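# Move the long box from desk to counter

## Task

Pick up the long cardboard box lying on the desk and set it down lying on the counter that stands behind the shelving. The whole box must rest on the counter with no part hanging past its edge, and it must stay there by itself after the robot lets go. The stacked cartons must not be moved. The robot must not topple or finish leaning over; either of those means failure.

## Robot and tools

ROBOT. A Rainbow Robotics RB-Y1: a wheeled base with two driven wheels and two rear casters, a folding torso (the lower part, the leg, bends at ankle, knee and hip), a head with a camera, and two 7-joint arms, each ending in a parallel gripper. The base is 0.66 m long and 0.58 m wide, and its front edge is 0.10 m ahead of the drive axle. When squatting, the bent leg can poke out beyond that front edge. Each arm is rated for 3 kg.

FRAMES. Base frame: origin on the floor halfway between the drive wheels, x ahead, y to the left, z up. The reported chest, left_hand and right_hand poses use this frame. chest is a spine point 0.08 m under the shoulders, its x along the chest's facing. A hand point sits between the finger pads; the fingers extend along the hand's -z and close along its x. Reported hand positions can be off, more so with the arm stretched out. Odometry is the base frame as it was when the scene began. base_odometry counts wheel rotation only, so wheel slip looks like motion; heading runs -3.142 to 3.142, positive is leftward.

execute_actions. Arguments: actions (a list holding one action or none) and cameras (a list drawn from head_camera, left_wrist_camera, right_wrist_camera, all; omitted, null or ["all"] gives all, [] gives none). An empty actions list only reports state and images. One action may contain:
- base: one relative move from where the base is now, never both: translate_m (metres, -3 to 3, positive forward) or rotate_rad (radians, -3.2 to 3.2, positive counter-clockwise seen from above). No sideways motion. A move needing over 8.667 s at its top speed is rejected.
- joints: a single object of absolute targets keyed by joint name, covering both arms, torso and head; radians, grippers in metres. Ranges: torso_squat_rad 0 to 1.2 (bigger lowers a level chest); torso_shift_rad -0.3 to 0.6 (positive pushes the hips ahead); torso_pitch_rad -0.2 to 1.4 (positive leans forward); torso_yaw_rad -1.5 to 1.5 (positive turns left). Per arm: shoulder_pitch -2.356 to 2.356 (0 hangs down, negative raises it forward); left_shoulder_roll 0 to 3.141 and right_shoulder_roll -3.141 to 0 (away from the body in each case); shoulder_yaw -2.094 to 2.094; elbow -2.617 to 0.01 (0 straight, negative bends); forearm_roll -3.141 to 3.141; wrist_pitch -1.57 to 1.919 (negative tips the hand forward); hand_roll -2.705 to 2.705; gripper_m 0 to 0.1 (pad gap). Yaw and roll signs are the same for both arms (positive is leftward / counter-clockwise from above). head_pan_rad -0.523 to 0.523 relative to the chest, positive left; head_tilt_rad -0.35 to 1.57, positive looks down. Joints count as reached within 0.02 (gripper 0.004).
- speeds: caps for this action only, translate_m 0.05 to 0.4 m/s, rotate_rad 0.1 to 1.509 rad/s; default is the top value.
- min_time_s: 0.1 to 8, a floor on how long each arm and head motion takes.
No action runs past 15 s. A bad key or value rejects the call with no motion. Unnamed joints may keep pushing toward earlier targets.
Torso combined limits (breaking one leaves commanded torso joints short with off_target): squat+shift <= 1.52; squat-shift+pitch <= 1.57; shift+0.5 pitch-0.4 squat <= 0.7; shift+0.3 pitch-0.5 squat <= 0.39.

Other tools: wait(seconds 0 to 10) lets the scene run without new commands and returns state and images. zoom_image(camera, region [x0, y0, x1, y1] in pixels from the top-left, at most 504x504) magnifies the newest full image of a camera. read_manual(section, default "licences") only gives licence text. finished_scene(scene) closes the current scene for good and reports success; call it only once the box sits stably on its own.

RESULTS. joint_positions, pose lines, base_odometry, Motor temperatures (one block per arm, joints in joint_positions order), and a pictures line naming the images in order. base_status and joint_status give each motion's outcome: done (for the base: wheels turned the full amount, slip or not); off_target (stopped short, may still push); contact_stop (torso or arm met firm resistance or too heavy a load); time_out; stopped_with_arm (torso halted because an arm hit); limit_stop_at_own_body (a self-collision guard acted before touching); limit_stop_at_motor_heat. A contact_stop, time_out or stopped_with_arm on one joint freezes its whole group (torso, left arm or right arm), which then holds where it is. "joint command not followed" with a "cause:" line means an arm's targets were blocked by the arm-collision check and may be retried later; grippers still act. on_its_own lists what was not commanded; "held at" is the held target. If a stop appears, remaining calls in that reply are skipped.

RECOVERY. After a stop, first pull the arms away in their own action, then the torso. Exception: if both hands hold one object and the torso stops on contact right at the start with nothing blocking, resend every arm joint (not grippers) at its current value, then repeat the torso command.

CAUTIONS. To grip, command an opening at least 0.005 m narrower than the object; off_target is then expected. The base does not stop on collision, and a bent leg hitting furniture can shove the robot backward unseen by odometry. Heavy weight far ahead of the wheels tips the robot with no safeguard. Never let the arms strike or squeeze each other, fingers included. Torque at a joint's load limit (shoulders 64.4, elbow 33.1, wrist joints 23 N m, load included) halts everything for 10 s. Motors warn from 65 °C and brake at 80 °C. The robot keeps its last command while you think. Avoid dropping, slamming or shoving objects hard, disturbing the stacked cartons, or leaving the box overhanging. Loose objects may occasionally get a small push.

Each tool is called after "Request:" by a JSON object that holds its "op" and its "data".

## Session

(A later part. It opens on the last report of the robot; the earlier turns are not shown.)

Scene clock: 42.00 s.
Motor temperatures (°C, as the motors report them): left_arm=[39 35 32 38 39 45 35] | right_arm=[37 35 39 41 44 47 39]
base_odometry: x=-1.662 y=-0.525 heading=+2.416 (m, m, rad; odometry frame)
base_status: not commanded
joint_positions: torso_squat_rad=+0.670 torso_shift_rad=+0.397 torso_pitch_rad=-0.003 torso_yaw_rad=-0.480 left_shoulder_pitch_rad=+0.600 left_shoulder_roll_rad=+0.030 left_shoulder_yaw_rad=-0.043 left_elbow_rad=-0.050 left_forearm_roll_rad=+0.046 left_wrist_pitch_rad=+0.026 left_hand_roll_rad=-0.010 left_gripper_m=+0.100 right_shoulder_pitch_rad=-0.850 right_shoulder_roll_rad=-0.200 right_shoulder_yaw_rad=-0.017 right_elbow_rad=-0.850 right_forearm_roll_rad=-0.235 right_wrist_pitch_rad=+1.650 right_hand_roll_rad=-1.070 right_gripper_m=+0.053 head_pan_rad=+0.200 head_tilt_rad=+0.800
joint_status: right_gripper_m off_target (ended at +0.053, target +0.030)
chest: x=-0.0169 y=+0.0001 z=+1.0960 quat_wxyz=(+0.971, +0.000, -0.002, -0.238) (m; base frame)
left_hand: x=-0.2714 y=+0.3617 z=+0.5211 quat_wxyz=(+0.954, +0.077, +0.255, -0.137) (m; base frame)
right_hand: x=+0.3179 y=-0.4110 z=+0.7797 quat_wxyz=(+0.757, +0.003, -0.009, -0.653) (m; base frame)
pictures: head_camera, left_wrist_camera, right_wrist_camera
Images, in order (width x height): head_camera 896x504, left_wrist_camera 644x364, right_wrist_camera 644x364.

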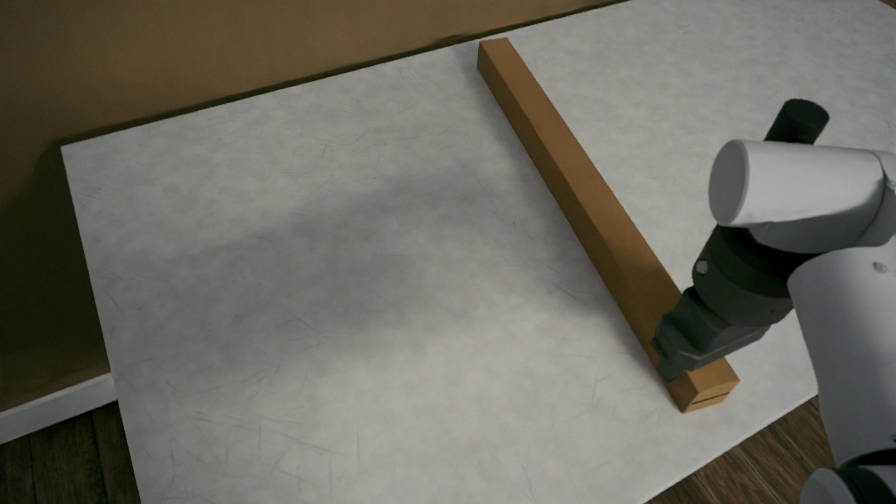

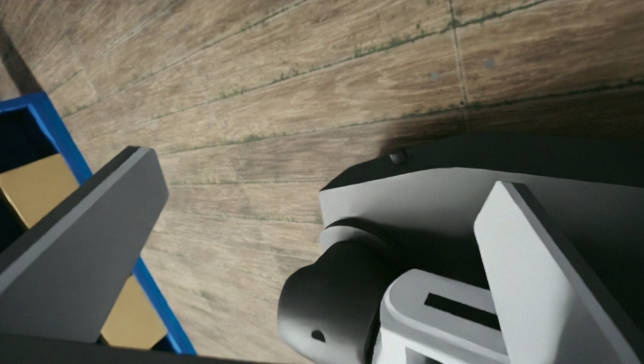

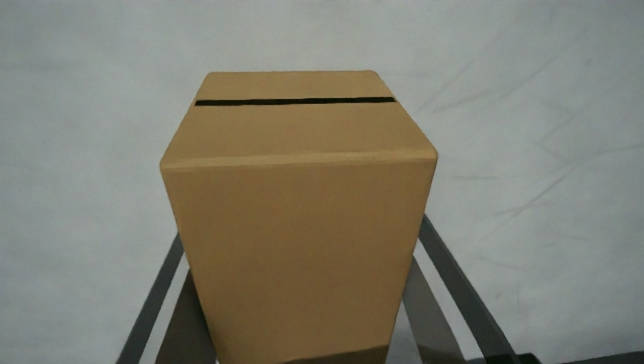

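Request:
{"op": "execute_actions", "data": {"actions": [{"base":{"translate_m":-0.48},"speeds":{"translate_m":0.15}}], "cameras": ["head_camera"]}}

Request:
{"op": "execute_actions", "data": {"actions": [{"joints":{"right_gripper_m":0.1}}], "cameras": []}}

Request:
{"op": "execute_actions", "data": {"actions": [{"base":{"translate_m":0.48},"speeds":{"translate_m":0.2}}]}}

Scene clock: 46.23 s.
Motor temperatures (°C, as the motors report them): left_arm=[39 35 32 38 39 45 35] | right_arm=[37 35 39 41 44 47 39]
base_odometry: x=-1.303 y=-0.843 heading=+2.417 (m, m, rad; odometry frame)
base_status: done
joint_positions: torso_squat_rad=+0.670 torso_shift_rad=+0.397 torso_pitch_rad=-0.003 torso_yaw_rad=-0.480 left_shoulder_pitch_rad=+0.600 left_shoulder_roll_rad=+0.030 left_shoulder_yaw_rad=-0.043 left_elbow_rad=-0.050 left_forearm_roll_rad=+0.046 left_wrist_pitch_rad=+0.026 left_hand_roll_rad=-0.010 left_gripper_m=+0.100 right_shoulder_pitch_rad=-0.850 right_shoulder_roll_rad=-0.200 right_shoulder_yaw_rad=-0.017 right_elbow_rad=-0.850 right_forearm_roll_rad=-0.235 right_wrist_pitch_rad=+1.650 right_hand_roll_rad=-1.070 right_gripper_m=+0.053 head_pan_rad=+0.200 head_tilt_rad=+0.800
joint_status: not commanded
chest: x=-0.0170 y=+0.0001 z=+1.0960 quat_wxyz=(+0.971, +0.000, -0.002, -0.238) (m; base frame)
left_hand: x=-0.2714 y=+0.3618 z=+0.5211 quat_wxyz=(+0.954, +0.077, +0.255, -0.137) (m; base frame)
right_hand: x=+0.3180 y=-0.4110 z=+0.7799 quat_wxyz=(+0.757, +0.003, -0.009, -0.653) (m; base frame)
pictures: head_camera
Images, in order (width x height): head_camera 896x504.

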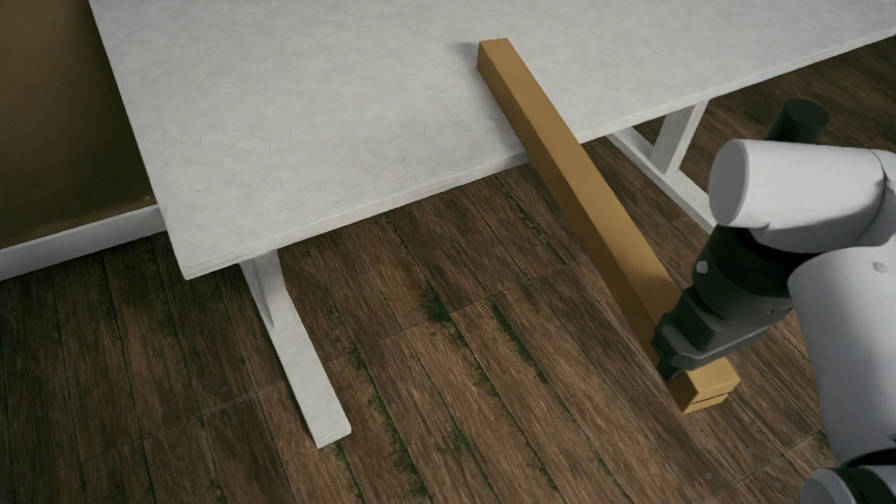

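Scene clock: 47.43 s.
Motor temperatures (°C, as the motors report them): left_arm=[39 35 32 38 39 45 35] | right_arm=[37 35 39 41 44 47 39]
base_odometry: x=-1.303 y=-0.843 heading=+2.417 (m, m, rad; odometry frame)
base_status: not commanded
joint_positions: torso_squat_rad=+0.670 torso_shift_rad=+0.397 torso_pitch_rad=-0.003 torso_yaw_rad=-0.480 left_shoulder_pitch_rad=+0.600 left_shoulder_roll_rad=+0.030 left_shoulder_yaw_rad=-0.043 left_elbow_rad=-0.050 left_forearm_roll_rad=+0.046 left_wrist_pitch_rad=+0.026 left_hand_roll_rad=-0.010 left_gripper_m=+0.100 right_shoulder_pitch_rad=-0.850 right_shoulder_roll_rad=-0.200 right_shoulder_yaw_rad=-0.017 right_elbow_rad=-0.850 right_forearm_roll_rad=-0.235 right_wrist_pitch_rad=+1.650 right_hand_roll_rad=-1.070 right_gripper_m=+0.100 head_pan_rad=+0.200 head_tilt_rad=+0.800
joint_status: all done
chest: x=-0.0170 y=+0.0001 z=+1.0960 quat_wxyz=(+0.971, +0.000, -0.002, -0.238) (m; base frame)
left_hand: x=-0.2714 y=+0.3618 z=+0.5211 quat_wxyz=(+0.954, +0.077, +0.255, -0.137) (m; base frame)
right_hand: x=+0.3180 y=-0.4110 z=+0.7799 quat_wxyz=(+0.757, +0.003, -0.009, -0.653) (m; base frame)
pictures: none
No camera images: the call's "cameras" was empty. Leave "cameras" out to get every camera's image.

Scene clock: 50.87 s.
Motor temperatures (°C, as the motors report them): left_arm=[39 35 32 38 39 45 35] | right_arm=[37 35 39 41 44 47 39]
base_odometry: x=-1.662 y=-0.525 heading=+2.417 (m, m, rad; odometry frame)
base_status: done
joint_positions: torso_squat_rad=+0.670 torso_shift_rad=+0.397 torso_pitch_rad=-0.003 torso_yaw_rad=-0.480 left_shoulder_pitch_rad=+0.600 left_shoulder_roll_rad=+0.030 left_shoulder_yaw_rad=-0.043 left_elbow_rad=-0.050 left_forearm_roll_rad=+0.046 left_wrist_pitch_rad=+0.026 left_hand_roll_rad=-0.010 left_gripper_m=+0.100 right_shoulder_pitch_rad=-0.850 right_shoulder_roll_rad=-0.200 right_shoulder_yaw_rad=-0.017 right_elbow_rad=-0.850 right_forearm_roll_rad=-0.235 right_wrist_pitch_rad=+1.650 right_hand_roll_rad=-1.070 right_gripper_m=+0.100 head_pan_rad=+0.200 head_tilt_rad=+0.800
joint_status: not commanded
chest: x=-0.0170 y=+0.0001 z=+1.0960 quat_wxyz=(+0.971, +0.000, -0.002, -0.238) (m; base frame)
left_hand: x=-0.2714 y=+0.3617 z=+0.5211 quat_wxyz=(+0.954, +0.077, +0.255, -0.137) (m; base frame)
right_hand: x=+0.3180 y=-0.4110 z=+0.7798 quat_wxyz=(+0.757, +0.003, -0.009, -0.653) (m; base frame)
pictures: head_camera, left_wrist_camera, right_wrist_camera
Images, in order (width x height): head_camera 896x504, left_wrist_camera 644x364, right_wrist_camera 644x364.

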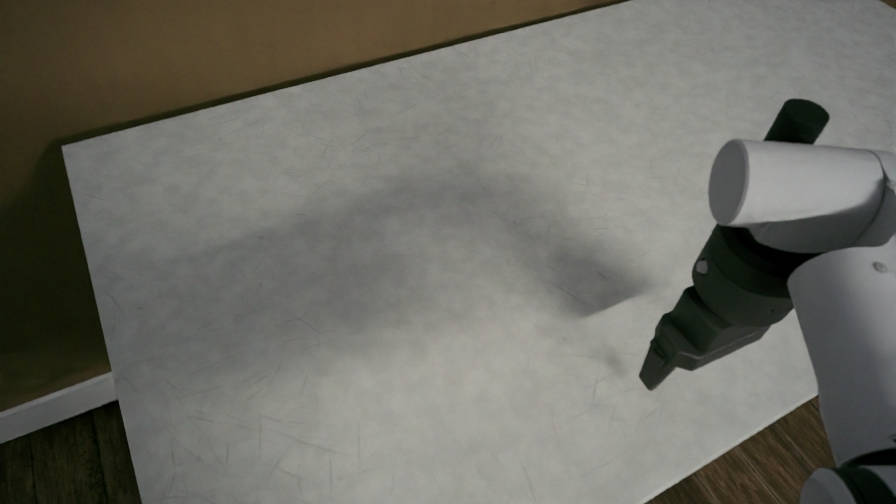

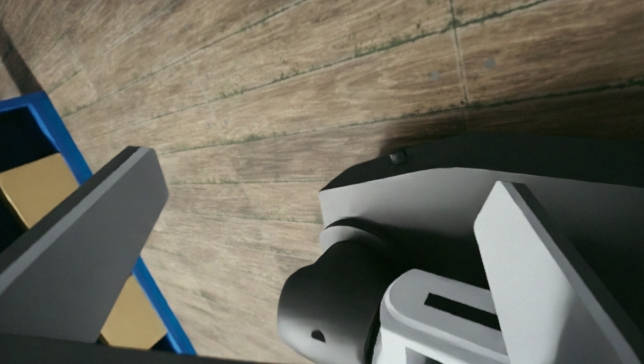

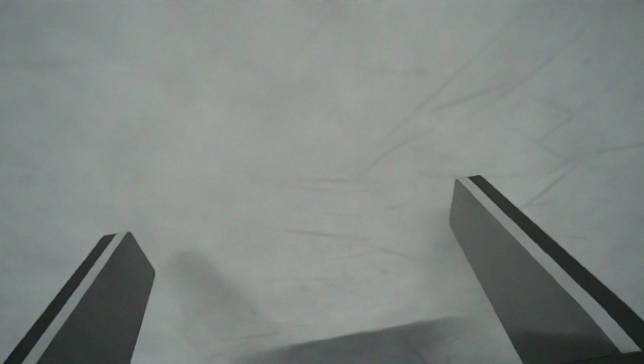

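Request:
{"op": "execute_actions", "data": {"actions": [{"base":{"translate_m":-0.9},"joints":{"head_tilt_rad":1.0}}]}}

Scene clock: 55.07 s.
Motor temperatures (°C, as the motors report them): left_arm=[39 35 32 38 39 45 35] | right_arm=[37 35 39 41 44 47 39]
base_odometry: x=-0.988 y=-1.122 heading=+2.418 (m, m, rad; odometry frame)
base_status: done
joint_positions: torso_squat_rad=+0.670 torso_shift_rad=+0.397 torso_pitch_rad=-0.003 torso_yaw_rad=-0.480 left_shoulder_pitch_rad=+0.600 left_shoulder_roll_rad=+0.030 left_shoulder_yaw_rad=-0.043 left_elbow_rad=-0.050 left_forearm_roll_rad=+0.046 left_wrist_pitch_rad=+0.026 left_hand_roll_rad=-0.010 left_gripper_m=+0.100 right_shoulder_pitch_rad=-0.850 right_shoulder_roll_rad=-0.200 right_shoulder_yaw_rad=-0.017 right_elbow_rad=-0.850 right_forearm_roll_rad=-0.235 right_wrist_pitch_rad=+1.650 right_hand_roll_rad=-1.070 right_gripper_m=+0.100 head_pan_rad=+0.200 head_tilt_rad=+1.000
joint_status: all done
chest: x=-0.0170 y=+0.0001 z=+1.0960 quat_wxyz=(+0.971, +0.000, -0.002, -0.238) (m; base frame)
left_hand: x=-0.2714 y=+0.3618 z=+0.5211 quat_wxyz=(+0.954, +0.077, +0.255, -0.137) (m; base frame)
right_hand: x=+0.3180 y=-0.4110 z=+0.7799 quat_wxyz=(+0.757, +0.003, -0.009, -0.653) (m; base frame)
pictures: head_camera, left_wrist_camera, right_wrist_camera
Images, in order (width x height): head_camera 896x504, left_wrist_camera 644x364, right_wrist_camera 644x364.

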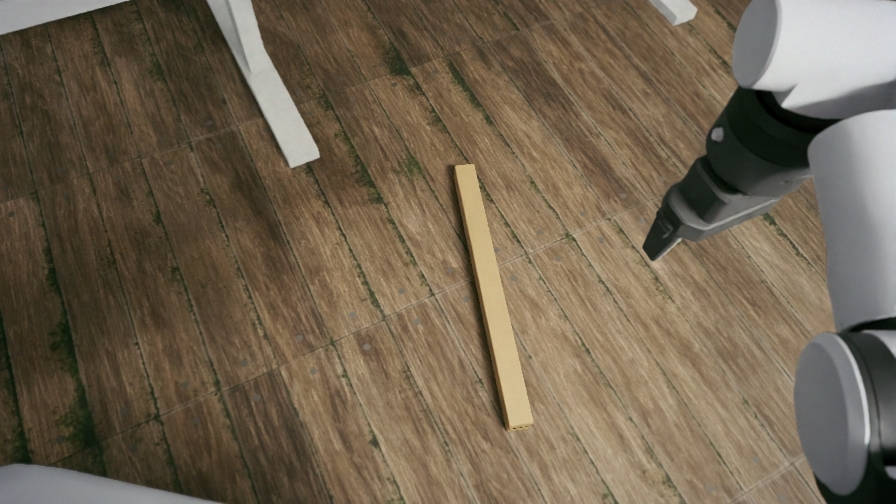

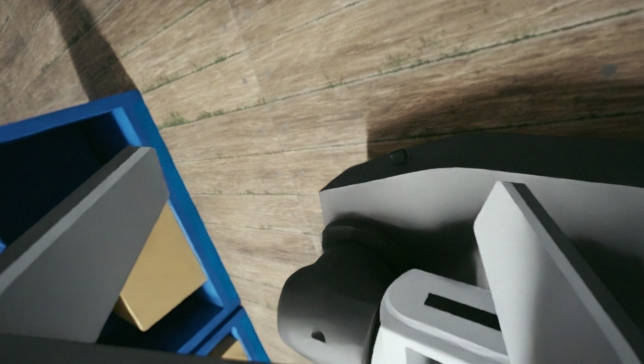

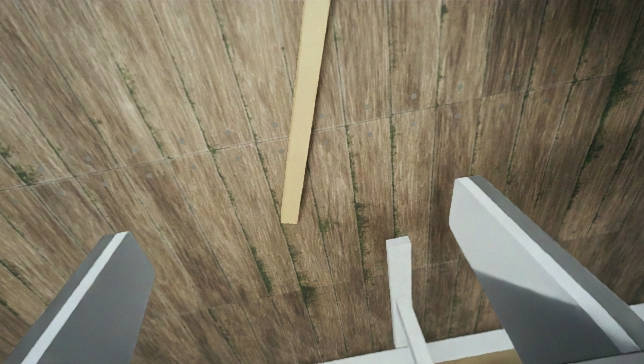

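Request:
{"op": "execute_actions", "data": {"actions": [{"base":{"translate_m":-0.35},"joints":{"torso_yaw_rad":0,"torso_shift_rad":0.3}}], "cameras": []}}

Request:
{"op": "execute_actions", "data": {"actions": [{"base":{"rotate_rad":-1.0}}], "cameras": []}}

Request:
{"op": "execute_actions", "data": {"actions": [{"base":{"translate_m":1.34}}], "cameras": []}}

Request:
{"op": "execute_actions", "data": {"actions": [{"base":{"rotate_rad":2.43},"joints":{"torso_squat_rad":1.2,"right_shoulder_pitch_rad":-0.9,"right_shoulder_roll_rad":-0.05,"right_elbow_rad":-0.8,"right_forearm_roll_rad":0,"right_wrist_pitch_rad":1.0,"right_hand_roll_rad":0,"left_shoulder_pitch_rad":0.3,"left_elbow_rad":-1.5,"head_tilt_rad":0.8}}]}}

Scene clock: 58.03 s.
Motor temperatures (°C, as the motors report them): left_arm=[39 35 32 38 39 45 35] | right_arm=[37 35 39 41 44 47 39]
base_odometry: x=-0.726 y=-1.353 heading=+2.418 (m, m, rad; odometry frame)
base_status: done
joint_positions: torso_squat_rad=+0.670 torso_shift_rad=+0.300 torso_pitch_rad=-0.003 torso_yaw_rad=+0.000 left_shoulder_pitch_rad=+0.600 left_shoulder_roll_rad=+0.030 left_shoulder_yaw_rad=-0.043 left_elbow_rad=-0.050 left_forearm_roll_rad=+0.046 left_wrist_pitch_rad=+0.026 left_hand_roll_rad=-0.010 left_gripper_m=+0.100 right_shoulder_pitch_rad=-0.850 right_shoulder_roll_rad=-0.200 right_shoulder_yaw_rad=-0.017 right_elbow_rad=-0.850 right_forearm_roll_rad=-0.235 right_wrist_pitch_rad=+1.650 right_hand_roll_rad=-1.070 right_gripper_m=+0.100 head_pan_rad=+0.200 head_tilt_rad=+1.000
joint_status: all done
chest: x=-0.0669 y=+0.0001 z=+1.1141 quat_wxyz=(+1.000, +0.000, -0.002, +0.000) (m; base frame)
left_hand: x=-0.4595 y=+0.2025 z=+0.5388 quat_wxyz=(+0.959, +0.013, +0.266, +0.094) (m; base frame)
right_hand: x=+0.4202 y=-0.2103 z=+0.7985 quat_wxyz=(+0.891, +0.005, -0.009, -0.455) (m; base frame)
pictures: none
No camera images: the call's "cameras" was empty. Leave "cameras" out to get every camera's image.

Scene clock: 61.20 s.
Motor temperatures (°C, as the motors report them): left_arm=[39 35 32 38 39 45 35] | right_arm=[37 35 39 41 44 47 39]
base_odometry: x=-0.726 y=-1.353 heading=+1.419 (m, m, rad; odometry frame)
base_status: done
joint_positions: torso_squat_rad=+0.670 torso_shift_rad=+0.300 torso_pitch_rad=-0.003 torso_yaw_rad=+0.000 left_shoulder_pitch_rad=+0.600 left_shoulder_roll_rad=+0.030 left_shoulder_yaw_rad=-0.043 left_elbow_rad=-0.050 left_forearm_roll_rad=+0.046 left_wrist_pitch_rad=+0.026 left_hand_roll_rad=-0.010 left_gripper_m=+0.100 right_shoulder_pitch_rad=-0.850 right_shoulder_roll_rad=-0.200 right_shoulder_yaw_rad=-0.017 right_elbow_rad=-0.850 right_forearm_roll_rad=-0.235 right_wrist_pitch_rad=+1.650 right_hand_roll_rad=-1.070 right_gripper_m=+0.100 head_pan_rad=+0.200 head_tilt_rad=+1.000
joint_status: not commanded
chest: x=-0.0669 y=+0.0001 z=+1.1141 quat_wxyz=(+1.000, +0.000, -0.002, +0.000) (m; base frame)
left_hand: x=-0.4595 y=+0.2025 z=+0.5388 quat_wxyz=(+0.959, +0.013, +0.266, +0.093) (m; base frame)
right_hand: x=+0.4202 y=-0.2103 z=+0.7985 quat_wxyz=(+0.891, +0.005, -0.009, -0.455) (m; base frame)
pictures: none
No camera images: the call's "cameras" was empty. Leave "cameras" out to get every camera's image.

Scene clock: 65.90 s.
Motor temperatures (°C, as the motors report them): left_arm=[39 35 32 38 39 45 35] | right_arm=[37 35 39 41 44 47 39]
base_odometry: x=-0.523 y=-0.029 heading=+1.419 (m, m, rad; odometry frame)
base_status: done
joint_positions: torso_squat_rad=+0.670 torso_shift_rad=+0.300 torso_pitch_rad=-0.003 torso_yaw_rad=+0.000 left_shoulder_pitch_rad=+0.600 left_shoulder_roll_rad=+0.030 left_shoulder_yaw_rad=-0.043 left_elbow_rad=-0.050 left_forearm_roll_rad=+0.046 left_wrist_pitch_rad=+0.026 left_hand_roll_rad=-0.010 left_gripper_m=+0.100 right_shoulder_pitch_rad=-0.850 right_shoulder_roll_rad=-0.200 right_shoulder_yaw_rad=-0.017 right_elbow_rad=-0.850 right_forearm_roll_rad=-0.235 right_wrist_pitch_rad=+1.650 right_hand_roll_rad=-1.070 right_gripper_m=+0.100 head_pan_rad=+0.200 head_tilt_rad=+1.000
joint_status: not commanded
chest: x=-0.0668 y=+0.0001 z=+1.1141 quat_wxyz=(+1.000, +0.000, -0.002, +0.000) (m; base frame)
left_hand: x=-0.4593 y=+0.2025 z=+0.5388 quat_wxyz=(+0.959, +0.013, +0.266, +0.093) (m; base frame)
right_hand: x=+0.4202 y=-0.2103 z=+0.7984 quat_wxyz=(+0.891, +0.005, -0.009, -0.455) (m; base frame)
pictures: none
No camera images: the call's "cameras" was empty. Leave "cameras" out to get every camera's image.

Scene clock: 70.63 s.
Motor temperatures (°C, as the motors report them): left_arm=[39 35 32 38 39 45 35] | right_arm=[37 35 39 41 44 47 39]
base_odometry: x=-0.523 y=-0.029 heading=-2.435 (m, m, rad; odometry frame)
base_status: done
joint_positions: torso_squat_rad=+1.200 torso_shift_rad=+0.300 torso_pitch_rad=-0.004 torso_yaw_rad=+0.000 left_shoulder_pitch_rad=+0.300 left_shoulder_roll_rad=+0.030 left_shoulder_yaw_rad=-0.043 left_elbow_rad=-1.500 left_forearm_roll_rad=+0.046 left_wrist_pitch_rad=+0.026 left_hand_roll_rad=-0.010 left_gripper_m=+0.100 right_shoulder_pitch_rad=-0.900 right_shoulder_roll_rad=-0.050 right_shoulder_yaw_rad=-0.017 right_elbow_rad=-0.800 right_forearm_roll_rad=+0.000 right_wrist_pitch_rad=+1.000 right_hand_roll_rad=+0.000 right_gripper_m=+0.100 head_pan_rad=+0.200 head_tilt_rad=+0.800
joint_status: all done
chest: x=-0.1542 y=+0.0001 z=+0.8322 quat_wxyz=(+1.000, +0.000, -0.002, +0.000) (m; base frame)
left_hand: x=+0.2422 y=+0.2552 z=+0.4370 quat_wxyz=(+0.826, +0.017, -0.562, +0.027) (m; base frame)
right_hand: x=+0.4648 y=-0.1314 z=+0.5603 quat_wxyz=(+0.937, -0.032, -0.322, +0.128) (m; base frame)
pictures: head_camera, left_wrist_camera, right_wrist_camera
Images, in order (width x height): head_camera 896x504, left_wrist_camera 644x364, right_wrist_camera 644x364.

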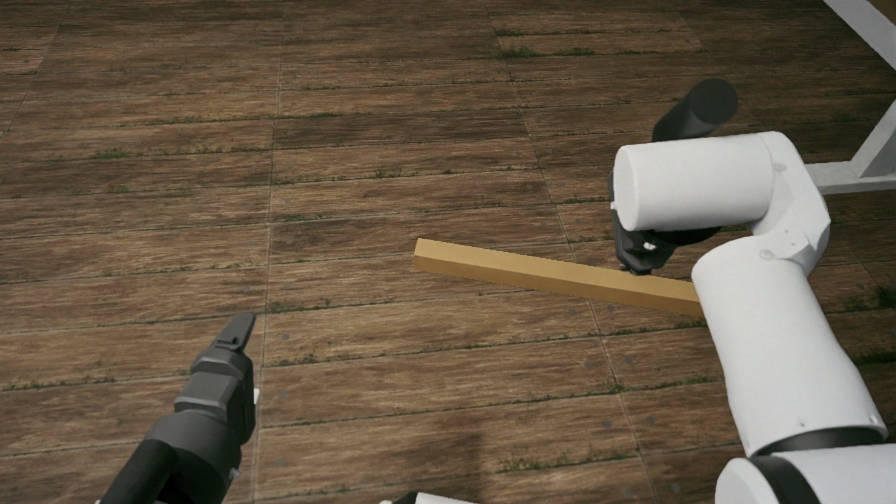

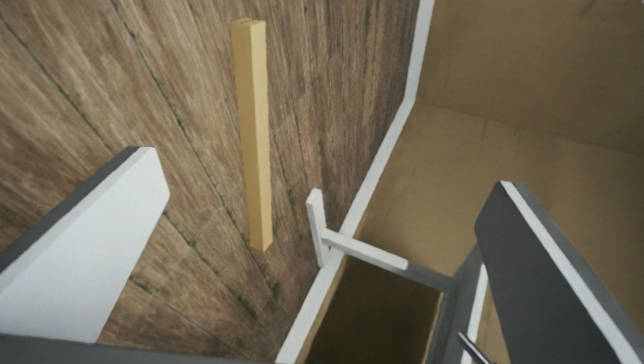

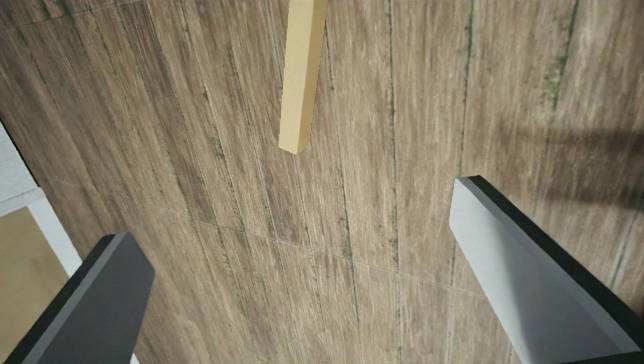

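Request:
{"op": "execute_actions", "data": {"actions": [{"base":{"translate_m":0.56},"joints":{"torso_pitch_rad":0.65,"torso_yaw_rad":0.4,"right_shoulder_pitch_rad":-0.5,"right_shoulder_roll_rad":-0.25,"right_elbow_rad":-1.2,"right_wrist_pitch_rad":1.08,"right_hand_roll_rad":-0.3,"left_shoulder_pitch_rad":-0.2,"left_elbow_rad":-1.9,"head_tilt_rad":0.6,"head_pan_rad":-0.3}}]}}

Scene clock: 74.13 s.
Motor temperatures (°C, as the motors report them): left_arm=[39 35 32 38 39 45 35] | right_arm=[37 35 39 41 44 47 39]
base_odometry: x=-0.949 y=-0.393 heading=-2.435 (m, m, rad; odometry frame)
base_status: done
joint_positions: torso_squat_rad=+1.200 torso_shift_rad=+0.300 torso_pitch_rad=+0.650 torso_yaw_rad=+0.400 left_shoulder_pitch_rad=-0.200 left_shoulder_roll_rad=+0.030 left_shoulder_yaw_rad=-0.043 left_elbow_rad=-1.900 left_forearm_roll_rad=+0.046 left_wrist_pitch_rad=+0.026 left_hand_roll_rad=-0.010 left_gripper_m=+0.100 right_shoulder_pitch_rad=-0.500 right_shoulder_roll_rad=-0.250 right_shoulder_yaw_rad=-0.018 right_elbow_rad=-1.200 right_forearm_roll_rad=+0.000 right_wrist_pitch_rad=+1.080 right_hand_roll_rad=-0.300 right_gripper_m=+0.100 head_pan_rad=-0.300 head_tilt_rad=+0.600
joint_status: all done
chest: x=+0.0342 y=+0.0000 z=+0.7692 quat_wxyz=(+0.929, +0.063, +0.313, +0.188) (m; base frame)
left_hand: x=+0.3775 y=+0.3570 z=+0.5363 quat_wxyz=(+0.755, +0.136, -0.641, +0.023) (m; base frame)
right_hand: x=+0.3359 y=-0.0684 z=+0.1313 quat_wxyz=(+0.995, +0.027, -0.003, +0.097) (m; base frame)
pictures: head_camera, left_wrist_camera, right_wrist_camera
Images, in order (width x height): head_camera 896x504, left_wrist_camera 644x364, right_wrist_camera 644x364.

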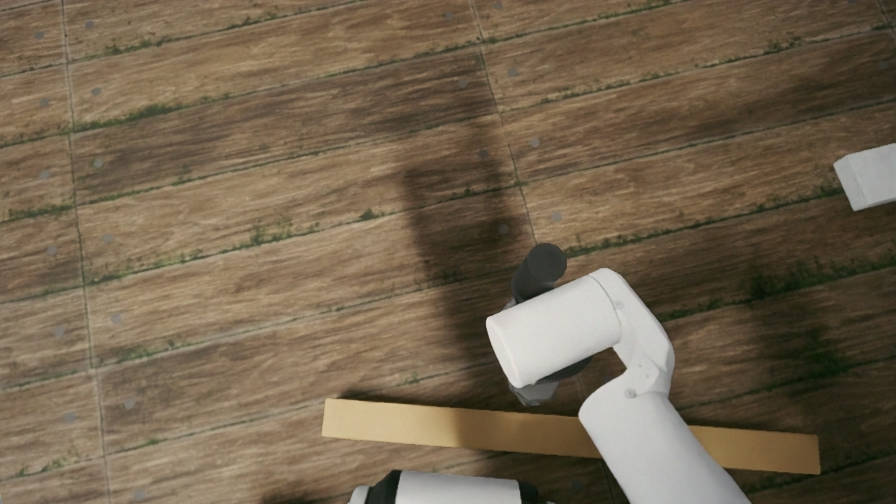

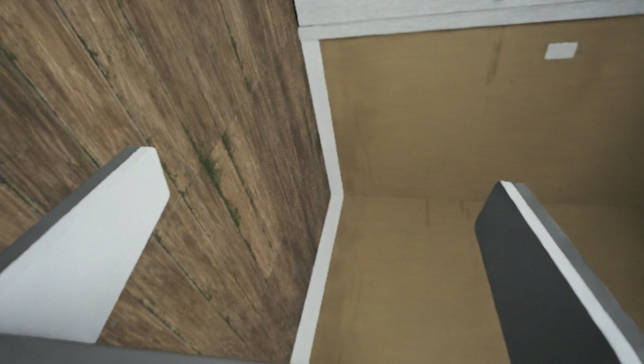

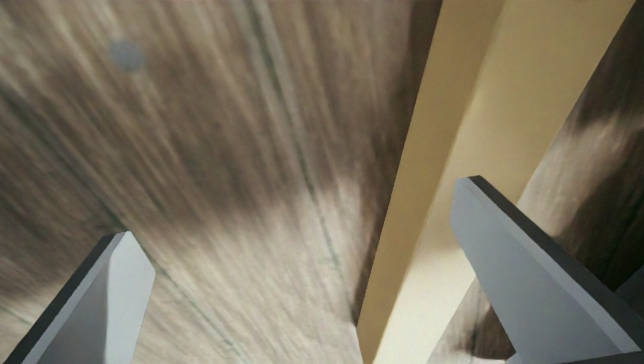

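Request:
{"op": "execute_actions", "data": {"actions": [{"base":{"translate_m":-0.03},"joints":{"torso_yaw_rad":0.15,"right_shoulder_roll_rad":-0.1,"right_hand_roll_rad":-0.15,"right_wrist_pitch_rad":1.05,"head_pan_rad":-0.1,"head_tilt_rad":0.75}}]}}

Scene clock: 75.40 s.
Motor temperatures (°C, as the motors report them): left_arm=[39 35 32 38 39 45 35] | right_arm=[37 35 39 41 44 47 39]
base_odometry: x=-0.926 y=-0.373 heading=-2.435 (m, m, rad; odometry frame)
base_status: done
joint_positions: torso_squat_rad=+1.200 torso_shift_rad=+0.300 torso_pitch_rad=+0.650 torso_yaw_rad=+0.150 left_shoulder_pitch_rad=-0.200 left_shoulder_roll_rad=+0.030 left_shoulder_yaw_rad=-0.043 left_elbow_rad=-1.900 left_forearm_roll_rad=+0.046 left_wrist_pitch_rad=+0.026 left_hand_roll_rad=-0.010 left_gripper_m=+0.100 right_shoulder_pitch_rad=-0.500 right_shoulder_roll_rad=-0.100 right_shoulder_yaw_rad=-0.017 right_elbow_rad=-1.200 right_forearm_roll_rad=+0.000 right_wrist_pitch_rad=+1.050 right_hand_roll_rad=-0.150 right_gripper_m=+0.100 head_pan_rad=-0.100 head_tilt_rad=+0.750
joint_status: all done
chest: x=+0.0341 y=+0.0000 z=+0.7692 quat_wxyz=(+0.945, +0.024, +0.318, +0.071) (m; base frame)
left_hand: x=+0.4375 y=+0.2435 z=+0.4907 quat_wxyz=(+0.762, +0.015, -0.648, -0.004) (m; base frame)
right_hand: x=+0.2854 y=-0.1297 z=+0.1510 quat_wxyz=(+0.998, +0.027, +0.007, +0.062) (m; base frame)
pictures: head_camera, left_wrist_camera, right_wrist_camera
Images, in order (width x height): head_camera 896x504, left_wrist_camera 644x364, right_wrist_camera 644x364.

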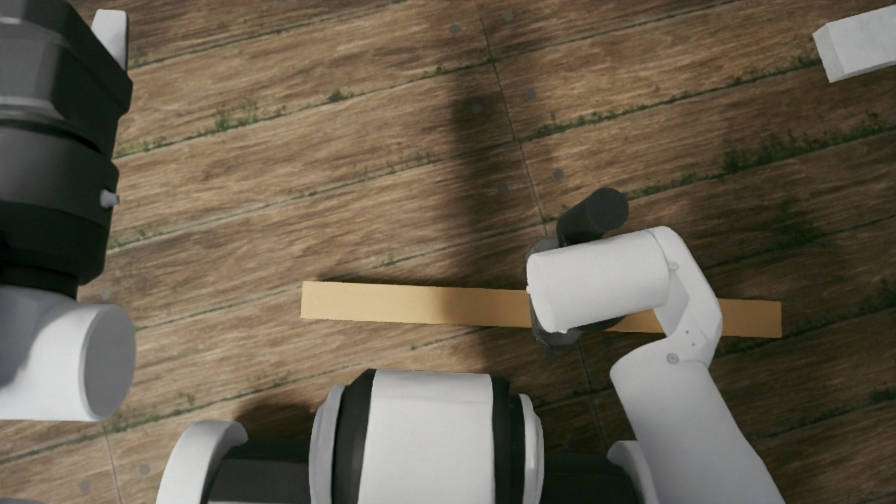

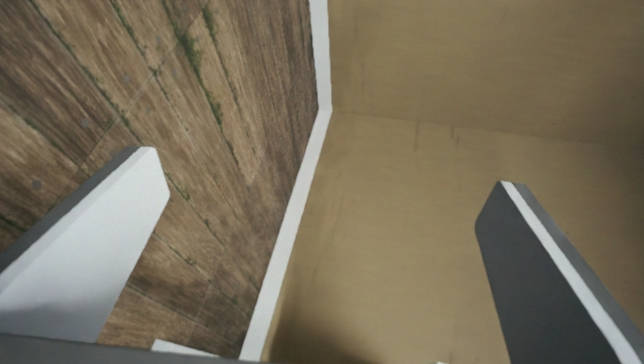

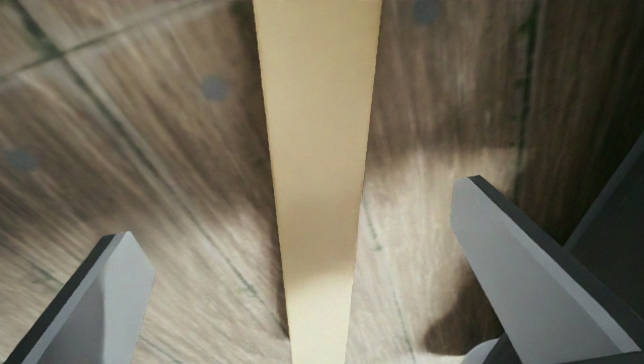

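Request:
{"op": "execute_actions", "data": {"actions": [{"joints":{"torso_yaw_rad":0.2,"right_shoulder_roll_rad":-0.18,"right_shoulder_pitch_rad":-0.85,"right_elbow_rad":-0.3,"right_wrist_pitch_rad":0.5},"min_time_s":1.5}]}}

Scene clock: 77.50 s.
Motor temperatures (°C, as the motors report them): left_arm=[39 35 32 38 39 45 35] | right_arm=[37 35 39 41 44 47 39]
base_odometry: x=-0.926 y=-0.373 heading=-2.435 (m, m, rad; odometry frame)
base_status: not commanded
joint_positions: torso_squat_rad=+1.200 torso_shift_rad=+0.300 torso_pitch_rad=+0.650 torso_yaw_rad=+0.200 left_shoulder_pitch_rad=-0.200 left_shoulder_roll_rad=+0.030 left_shoulder_yaw_rad=-0.043 left_elbow_rad=-1.900 left_forearm_roll_rad=+0.046 left_wrist_pitch_rad=+0.026 left_hand_roll_rad=-0.010 left_gripper_m=+0.100 right_shoulder_pitch_rad=-0.850 right_shoulder_roll_rad=-0.180 right_shoulder_yaw_rad=-0.017 right_elbow_rad=-0.300 right_forearm_roll_rad=+0.000 right_wrist_pitch_rad=+0.500 right_hand_roll_rad=-0.150 right_gripper_m=+0.100 head_pan_rad=-0.100 head_tilt_rad=+0.750
joint_status: all done
chest: x=+0.0341 y=+0.0000 z=+0.7692 quat_wxyz=(+0.943, +0.032, +0.318, +0.095) (m; base frame)
left_hand: x=+0.4273 y=+0.2677 z=+0.4984 quat_wxyz=(+0.761, +0.039, -0.647, +0.002) (m; base frame)
right_hand: x=+0.2842 y=-0.1405 z=+0.0726 quat_wxyz=(+0.993, +0.005, +0.000, +0.118) (m; base frame)
pictures: head_camera, left_wrist_camera, right_wrist_camera
Images, in order (width x height): head_camera 896x504, left_wrist_camera 644x364, right_wrist_camera 644x364.

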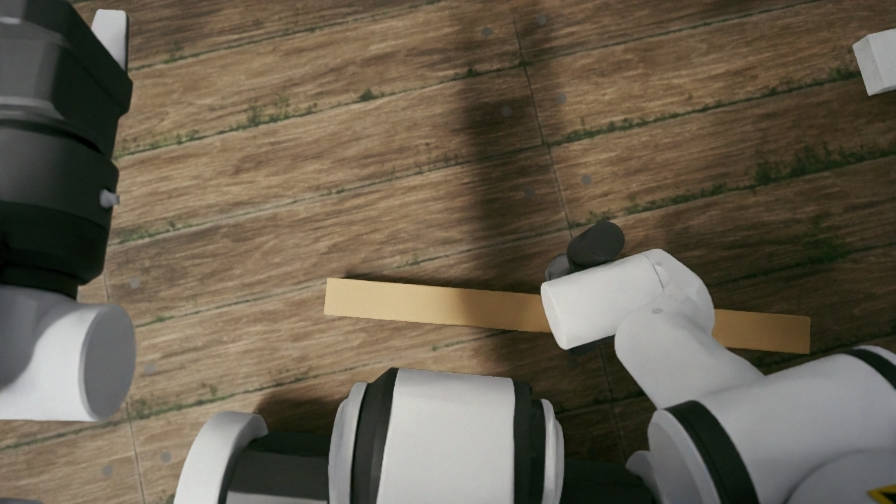

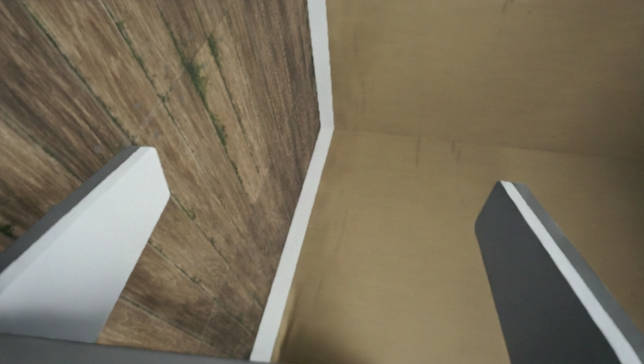

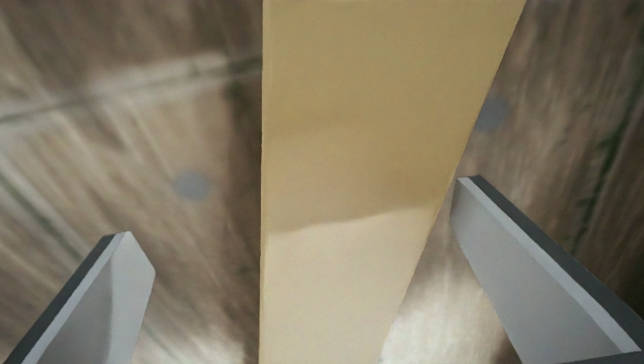

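Request:
{"op": "execute_actions", "data": {"actions": [{"joints":{"torso_yaw_rad":0.35,"torso_shift_rad":0.32,"torso_pitch_rad":0.685,"right_shoulder_roll_rad":-0.3,"right_shoulder_pitch_rad":-0.85,"right_elbow_rad":-0.12,"right_wrist_pitch_rad":0.36,"right_hand_roll_rad":-0.5},"min_time_s":1.5}]}}

Scene clock: 79.37 s.
Motor temperatures (°C, as the motors report them): left_arm=[39 35 32 38 39 45 35] | right_arm=[37 35 39 41 44 47 39]
base_odometry: x=-0.926 y=-0.373 heading=-2.435 (m, m, rad; odometry frame)
base_status: not commanded
joint_positions: torso_squat_rad=+1.200 torso_shift_rad=+0.319 torso_pitch_rad=+0.683 torso_yaw_rad=+0.350 left_shoulder_pitch_rad=-0.200 left_shoulder_roll_rad=+0.030 left_shoulder_yaw_rad=-0.043 left_elbow_rad=-1.900 left_forearm_roll_rad=+0.046 left_wrist_pitch_rad=+0.026 left_hand_roll_rad=-0.010 left_gripper_m=+0.100 right_shoulder_pitch_rad=-0.864 right_shoulder_roll_rad=-0.261 right_shoulder_yaw_rad=-0.017 right_elbow_rad=-0.169 right_forearm_roll_rad=+0.000 right_wrist_pitch_rad=+0.396 right_hand_roll_rad=-0.434 right_gripper_m=+0.100 head_pan_rad=-0.100 head_tilt_rad=+0.750
joint_status: right_shoulder_roll_rad contact_stop_at_right_elbow_rad (moved -0.081 of -0.120); right_elbow_rad contact_stop (moved +0.131 of +0.180); right_wrist_pitch_rad contact_stop_at_right_elbow_rad (moved -0.104 of -0.140); right_hand_roll_rad contact_stop_at_right_elbow_rad (moved -0.284 of -0.350); the others done
on_its_own: right_shoulder_roll_rad is held at -0.262, not at your -0.300, since a contact_stop; right_elbow_rad is held at -0.166, not at your -0.120, since a contact_stop; right_wrist_pitch_rad is held at +0.397, not at your +0.360, since a contact_stop; right_hand_roll_rad is held at -0.434, not at your -0.500, since a contact_stop
chest: x=+0.0468 y=+0.0001 z=+0.7613 quat_wxyz=(+0.928, +0.058, +0.330, +0.164) (m; base frame)
left_hand: x=+0.3956 y=+0.3360 z=+0.5063 quat_wxyz=(+0.768, +0.113, -0.631, +0.016) (m; base frame)
right_hand: x=+0.2897 y=-0.1121 z=+0.0355 quat_wxyz=(+1.000, +0.012, +0.006, +0.027) (m; base frame)
pictures: head_camera, left_wrist_camera, right_wrist_camera
Images, in order (width x height): head_camera 896x504, left_wrist_camera 644x364, right_wrist_camera 644x364.

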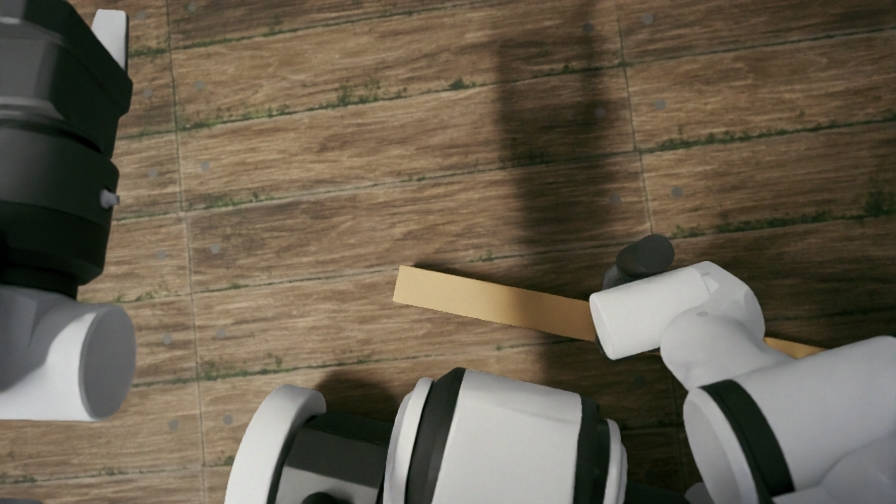

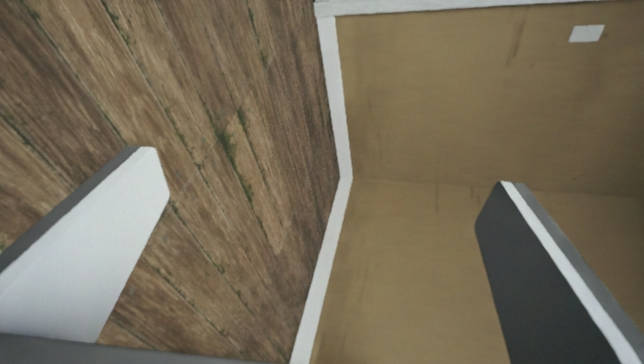

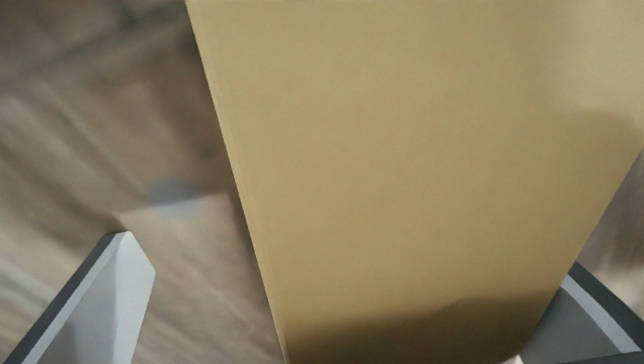

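Request:
{"op": "execute_actions", "data": {"actions": [{"joints":{"right_elbow_rad":-0.22,"right_wrist_pitch_rad":0.43}}], "cameras": []}}

Request:
{"op": "execute_actions", "data": {"actions": [{"joints":{"right_gripper_m":0.03}}], "cameras": []}}

Request:
{"op": "execute_actions", "data": {"actions": [{"joints":{"right_shoulder_pitch_rad":-0.55,"right_elbow_rad":-1.2,"right_wrist_pitch_rad":1.1},"min_time_s":2}]}}

Scene clock: 80.07 s.
Motor temperatures (°C, as the motors report them): left_arm=[39 35 32 38 39 45 35] | right_arm=[37 35 39 41 44 47 39]
base_odometry: x=-0.926 y=-0.373 heading=-2.435 (m, m, rad; odometry frame)
base_status: not commanded
joint_positions: torso_squat_rad=+1.200 torso_shift_rad=+0.320 torso_pitch_rad=+0.685 torso_yaw_rad=+0.350 left_shoulder_pitch_rad=-0.200 left_shoulder_roll_rad=+0.030 left_shoulder_yaw_rad=-0.043 left_elbow_rad=-1.900 left_forearm_roll_rad=+0.046 left_wrist_pitch_rad=+0.026 left_hand_roll_rad=-0.010 left_gripper_m=+0.100 right_shoulder_pitch_rad=-0.861 right_shoulder_roll_rad=-0.261 right_shoulder_yaw_rad=-0.017 right_elbow_rad=-0.220 right_forearm_roll_rad=+0.000 right_wrist_pitch_rad=+0.430 right_hand_roll_rad=-0.434 right_gripper_m=+0.100 head_pan_rad=-0.100 head_tilt_rad=+0.750
joint_status: all done
on_its_own: right_shoulder_roll_rad is held at -0.262, not at your -0.300, since a contact_stop; right_hand_roll_rad is held at -0.434, not at your -0.500, since a contact_stop
chest: x=+0.0474 y=+0.0001 z=+0.7610 quat_wxyz=(+0.928, +0.058, +0.331, +0.164) (m; base frame)
left_hand: x=+0.3958 y=+0.3360 z=+0.5053 quat_wxyz=(+0.768, +0.113, -0.630, +0.016) (m; base frame)
right_hand: x=+0.3019 y=-0.1060 z=+0.0380 quat_wxyz=(+1.000, +0.015, +0.001, +0.027) (m; base frame)
pictures: none
No camera images: the call's "cameras" was empty. Leave "cameras" out to get every camera's image.

Scene clock: 81.27 s.
Motor temperatures (°C, as the motors report them): left_arm=[39 35 32 38 39 45 35] | right_arm=[37 35 39 41 44 47 39]
base_odometry: x=-0.926 y=-0.373 heading=-2.435 (m, m, rad; odometry frame)
base_status: not commanded
joint_positions: torso_squat_rad=+1.200 torso_shift_rad=+0.320 torso_pitch_rad=+0.685 torso_yaw_rad=+0.350 left_shoulder_pitch_rad=-0.200 left_shoulder_roll_rad=+0.030 left_shoulder_yaw_rad=-0.043 left_elbow_rad=-1.900 left_forearm_roll_rad=+0.046 left_wrist_pitch_rad=+0.026 left_hand_roll_rad=-0.010 left_gripper_m=+0.100 right_shoulder_pitch_rad=-0.861 right_shoulder_roll_rad=-0.261 right_shoulder_yaw_rad=-0.017 right_elbow_rad=-0.220 right_forearm_roll_rad=+0.000 right_wrist_pitch_rad=+0.430 right_hand_roll_rad=-0.434 right_gripper_m=+0.051 head_pan_rad=-0.100 head_tilt_rad=+0.750
joint_status: right_gripper_m off_target (ended at +0.051, target +0.030)
on_its_own: right_shoulder_roll_rad is held at -0.262, not at your -0.300, since a contact_stop; right_hand_roll_rad is held at -0.434, not at your -0.500, since a contact_stop
chest: x=+0.0474 y=+0.0001 z=+0.7610 quat_wxyz=(+0.928, +0.058, +0.331, +0.164) (m; base frame)
left_hand: x=+0.3958 y=+0.3360 z=+0.5053 quat_wxyz=(+0.768, +0.113, -0.630, +0.016) (m; base frame)
right_hand: x=+0.3018 y=-0.1061 z=+0.0380 quat_wxyz=(+1.000, +0.015, +0.001, +0.027) (m; base frame)
pictures: none
No camera images: the call's "cameras" was empty. Leave "cameras" out to get every camera's image.

Scene clock: 83.57 s.
Motor temperatures (°C, as the motors report them): left_arm=[39 35 32 38 39 45 35] | right_arm=[37 35 39 41 44 47 39]
base_odometry: x=-0.926 y=-0.373 heading=-2.435 (m, m, rad; odometry frame)
base_status: not commanded
joint_positions: torso_squat_rad=+1.200 torso_shift_rad=+0.320 torso_pitch_rad=+0.685 torso_yaw_rad=+0.350 left_shoulder_pitch_rad=-0.200 left_shoulder_roll_rad=+0.030 left_shoulder_yaw_rad=-0.043 left_elbow_rad=-1.900 left_forearm_roll_rad=+0.046 left_wrist_pitch_rad=+0.026 left_hand_roll_rad=-0.010 left_gripper_m=+0.100 right_shoulder_pitch_rad=-0.550 right_shoulder_roll_rad=-0.261 right_shoulder_yaw_rad=-0.017 right_elbow_rad=-1.200 right_forearm_roll_rad=+0.000 right_wrist_pitch_rad=+1.100 right_hand_roll_rad=-0.434 right_gripper_m=+0.051 head_pan_rad=-0.100 head_tilt_rad=+0.750
joint_status: all done
on_its_own: right_shoulder_roll_rad is held at -0.262, not at your -0.300, since a contact_stop; right_hand_roll_rad is held at -0.434, not at your -0.500, since a contact_stop
chest: x=+0.0474 y=+0.0001 z=+0.7610 quat_wxyz=(+0.928, +0.058, +0.331, +0.164) (m; base frame)
left_hand: x=+0.3958 y=+0.3360 z=+0.5053 quat_wxyz=(+0.768, +0.113, -0.630, +0.016) (m; base frame)
right_hand: x=+0.3513 y=-0.0921 z=+0.1261 quat_wxyz=(+1.000, +0.014, +0.000, +0.013) (m; base frame)
pictures: head_camera, left_wrist_camera, right_wrist_camera
Images, in order (width x height): head_camera 896x504, left_wrist_camera 644x364, right_wrist_camera 644x364.

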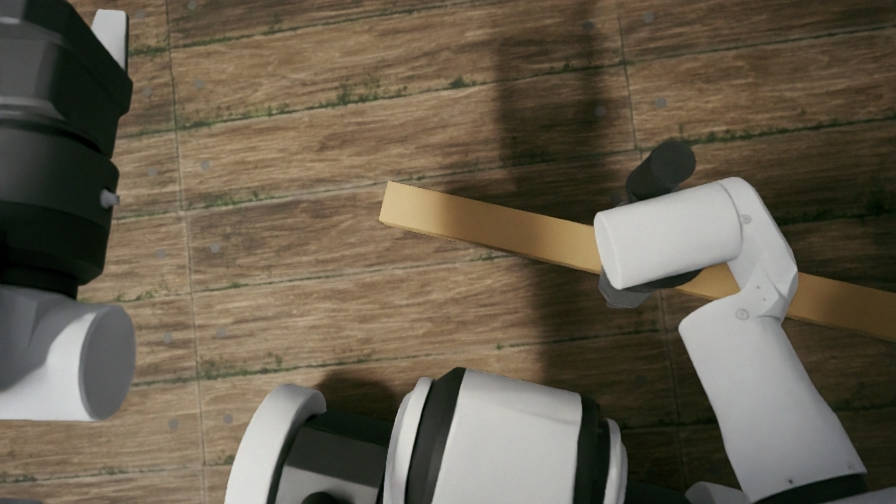

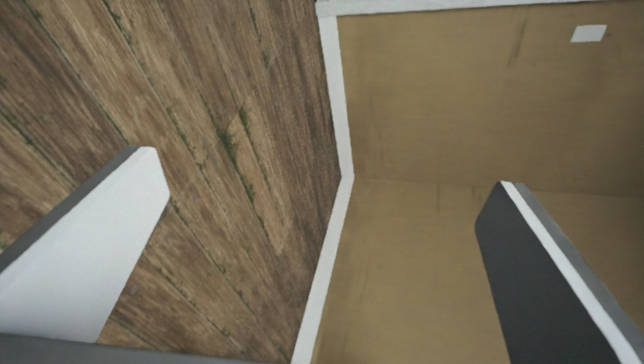

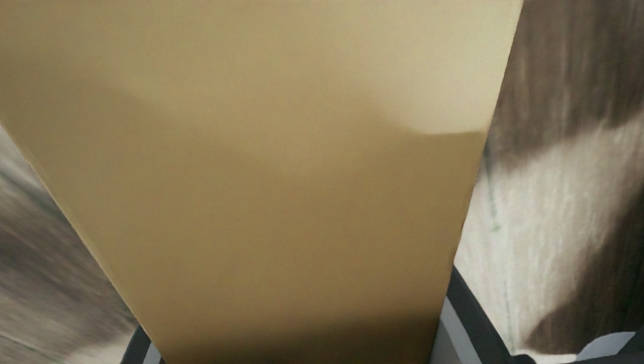

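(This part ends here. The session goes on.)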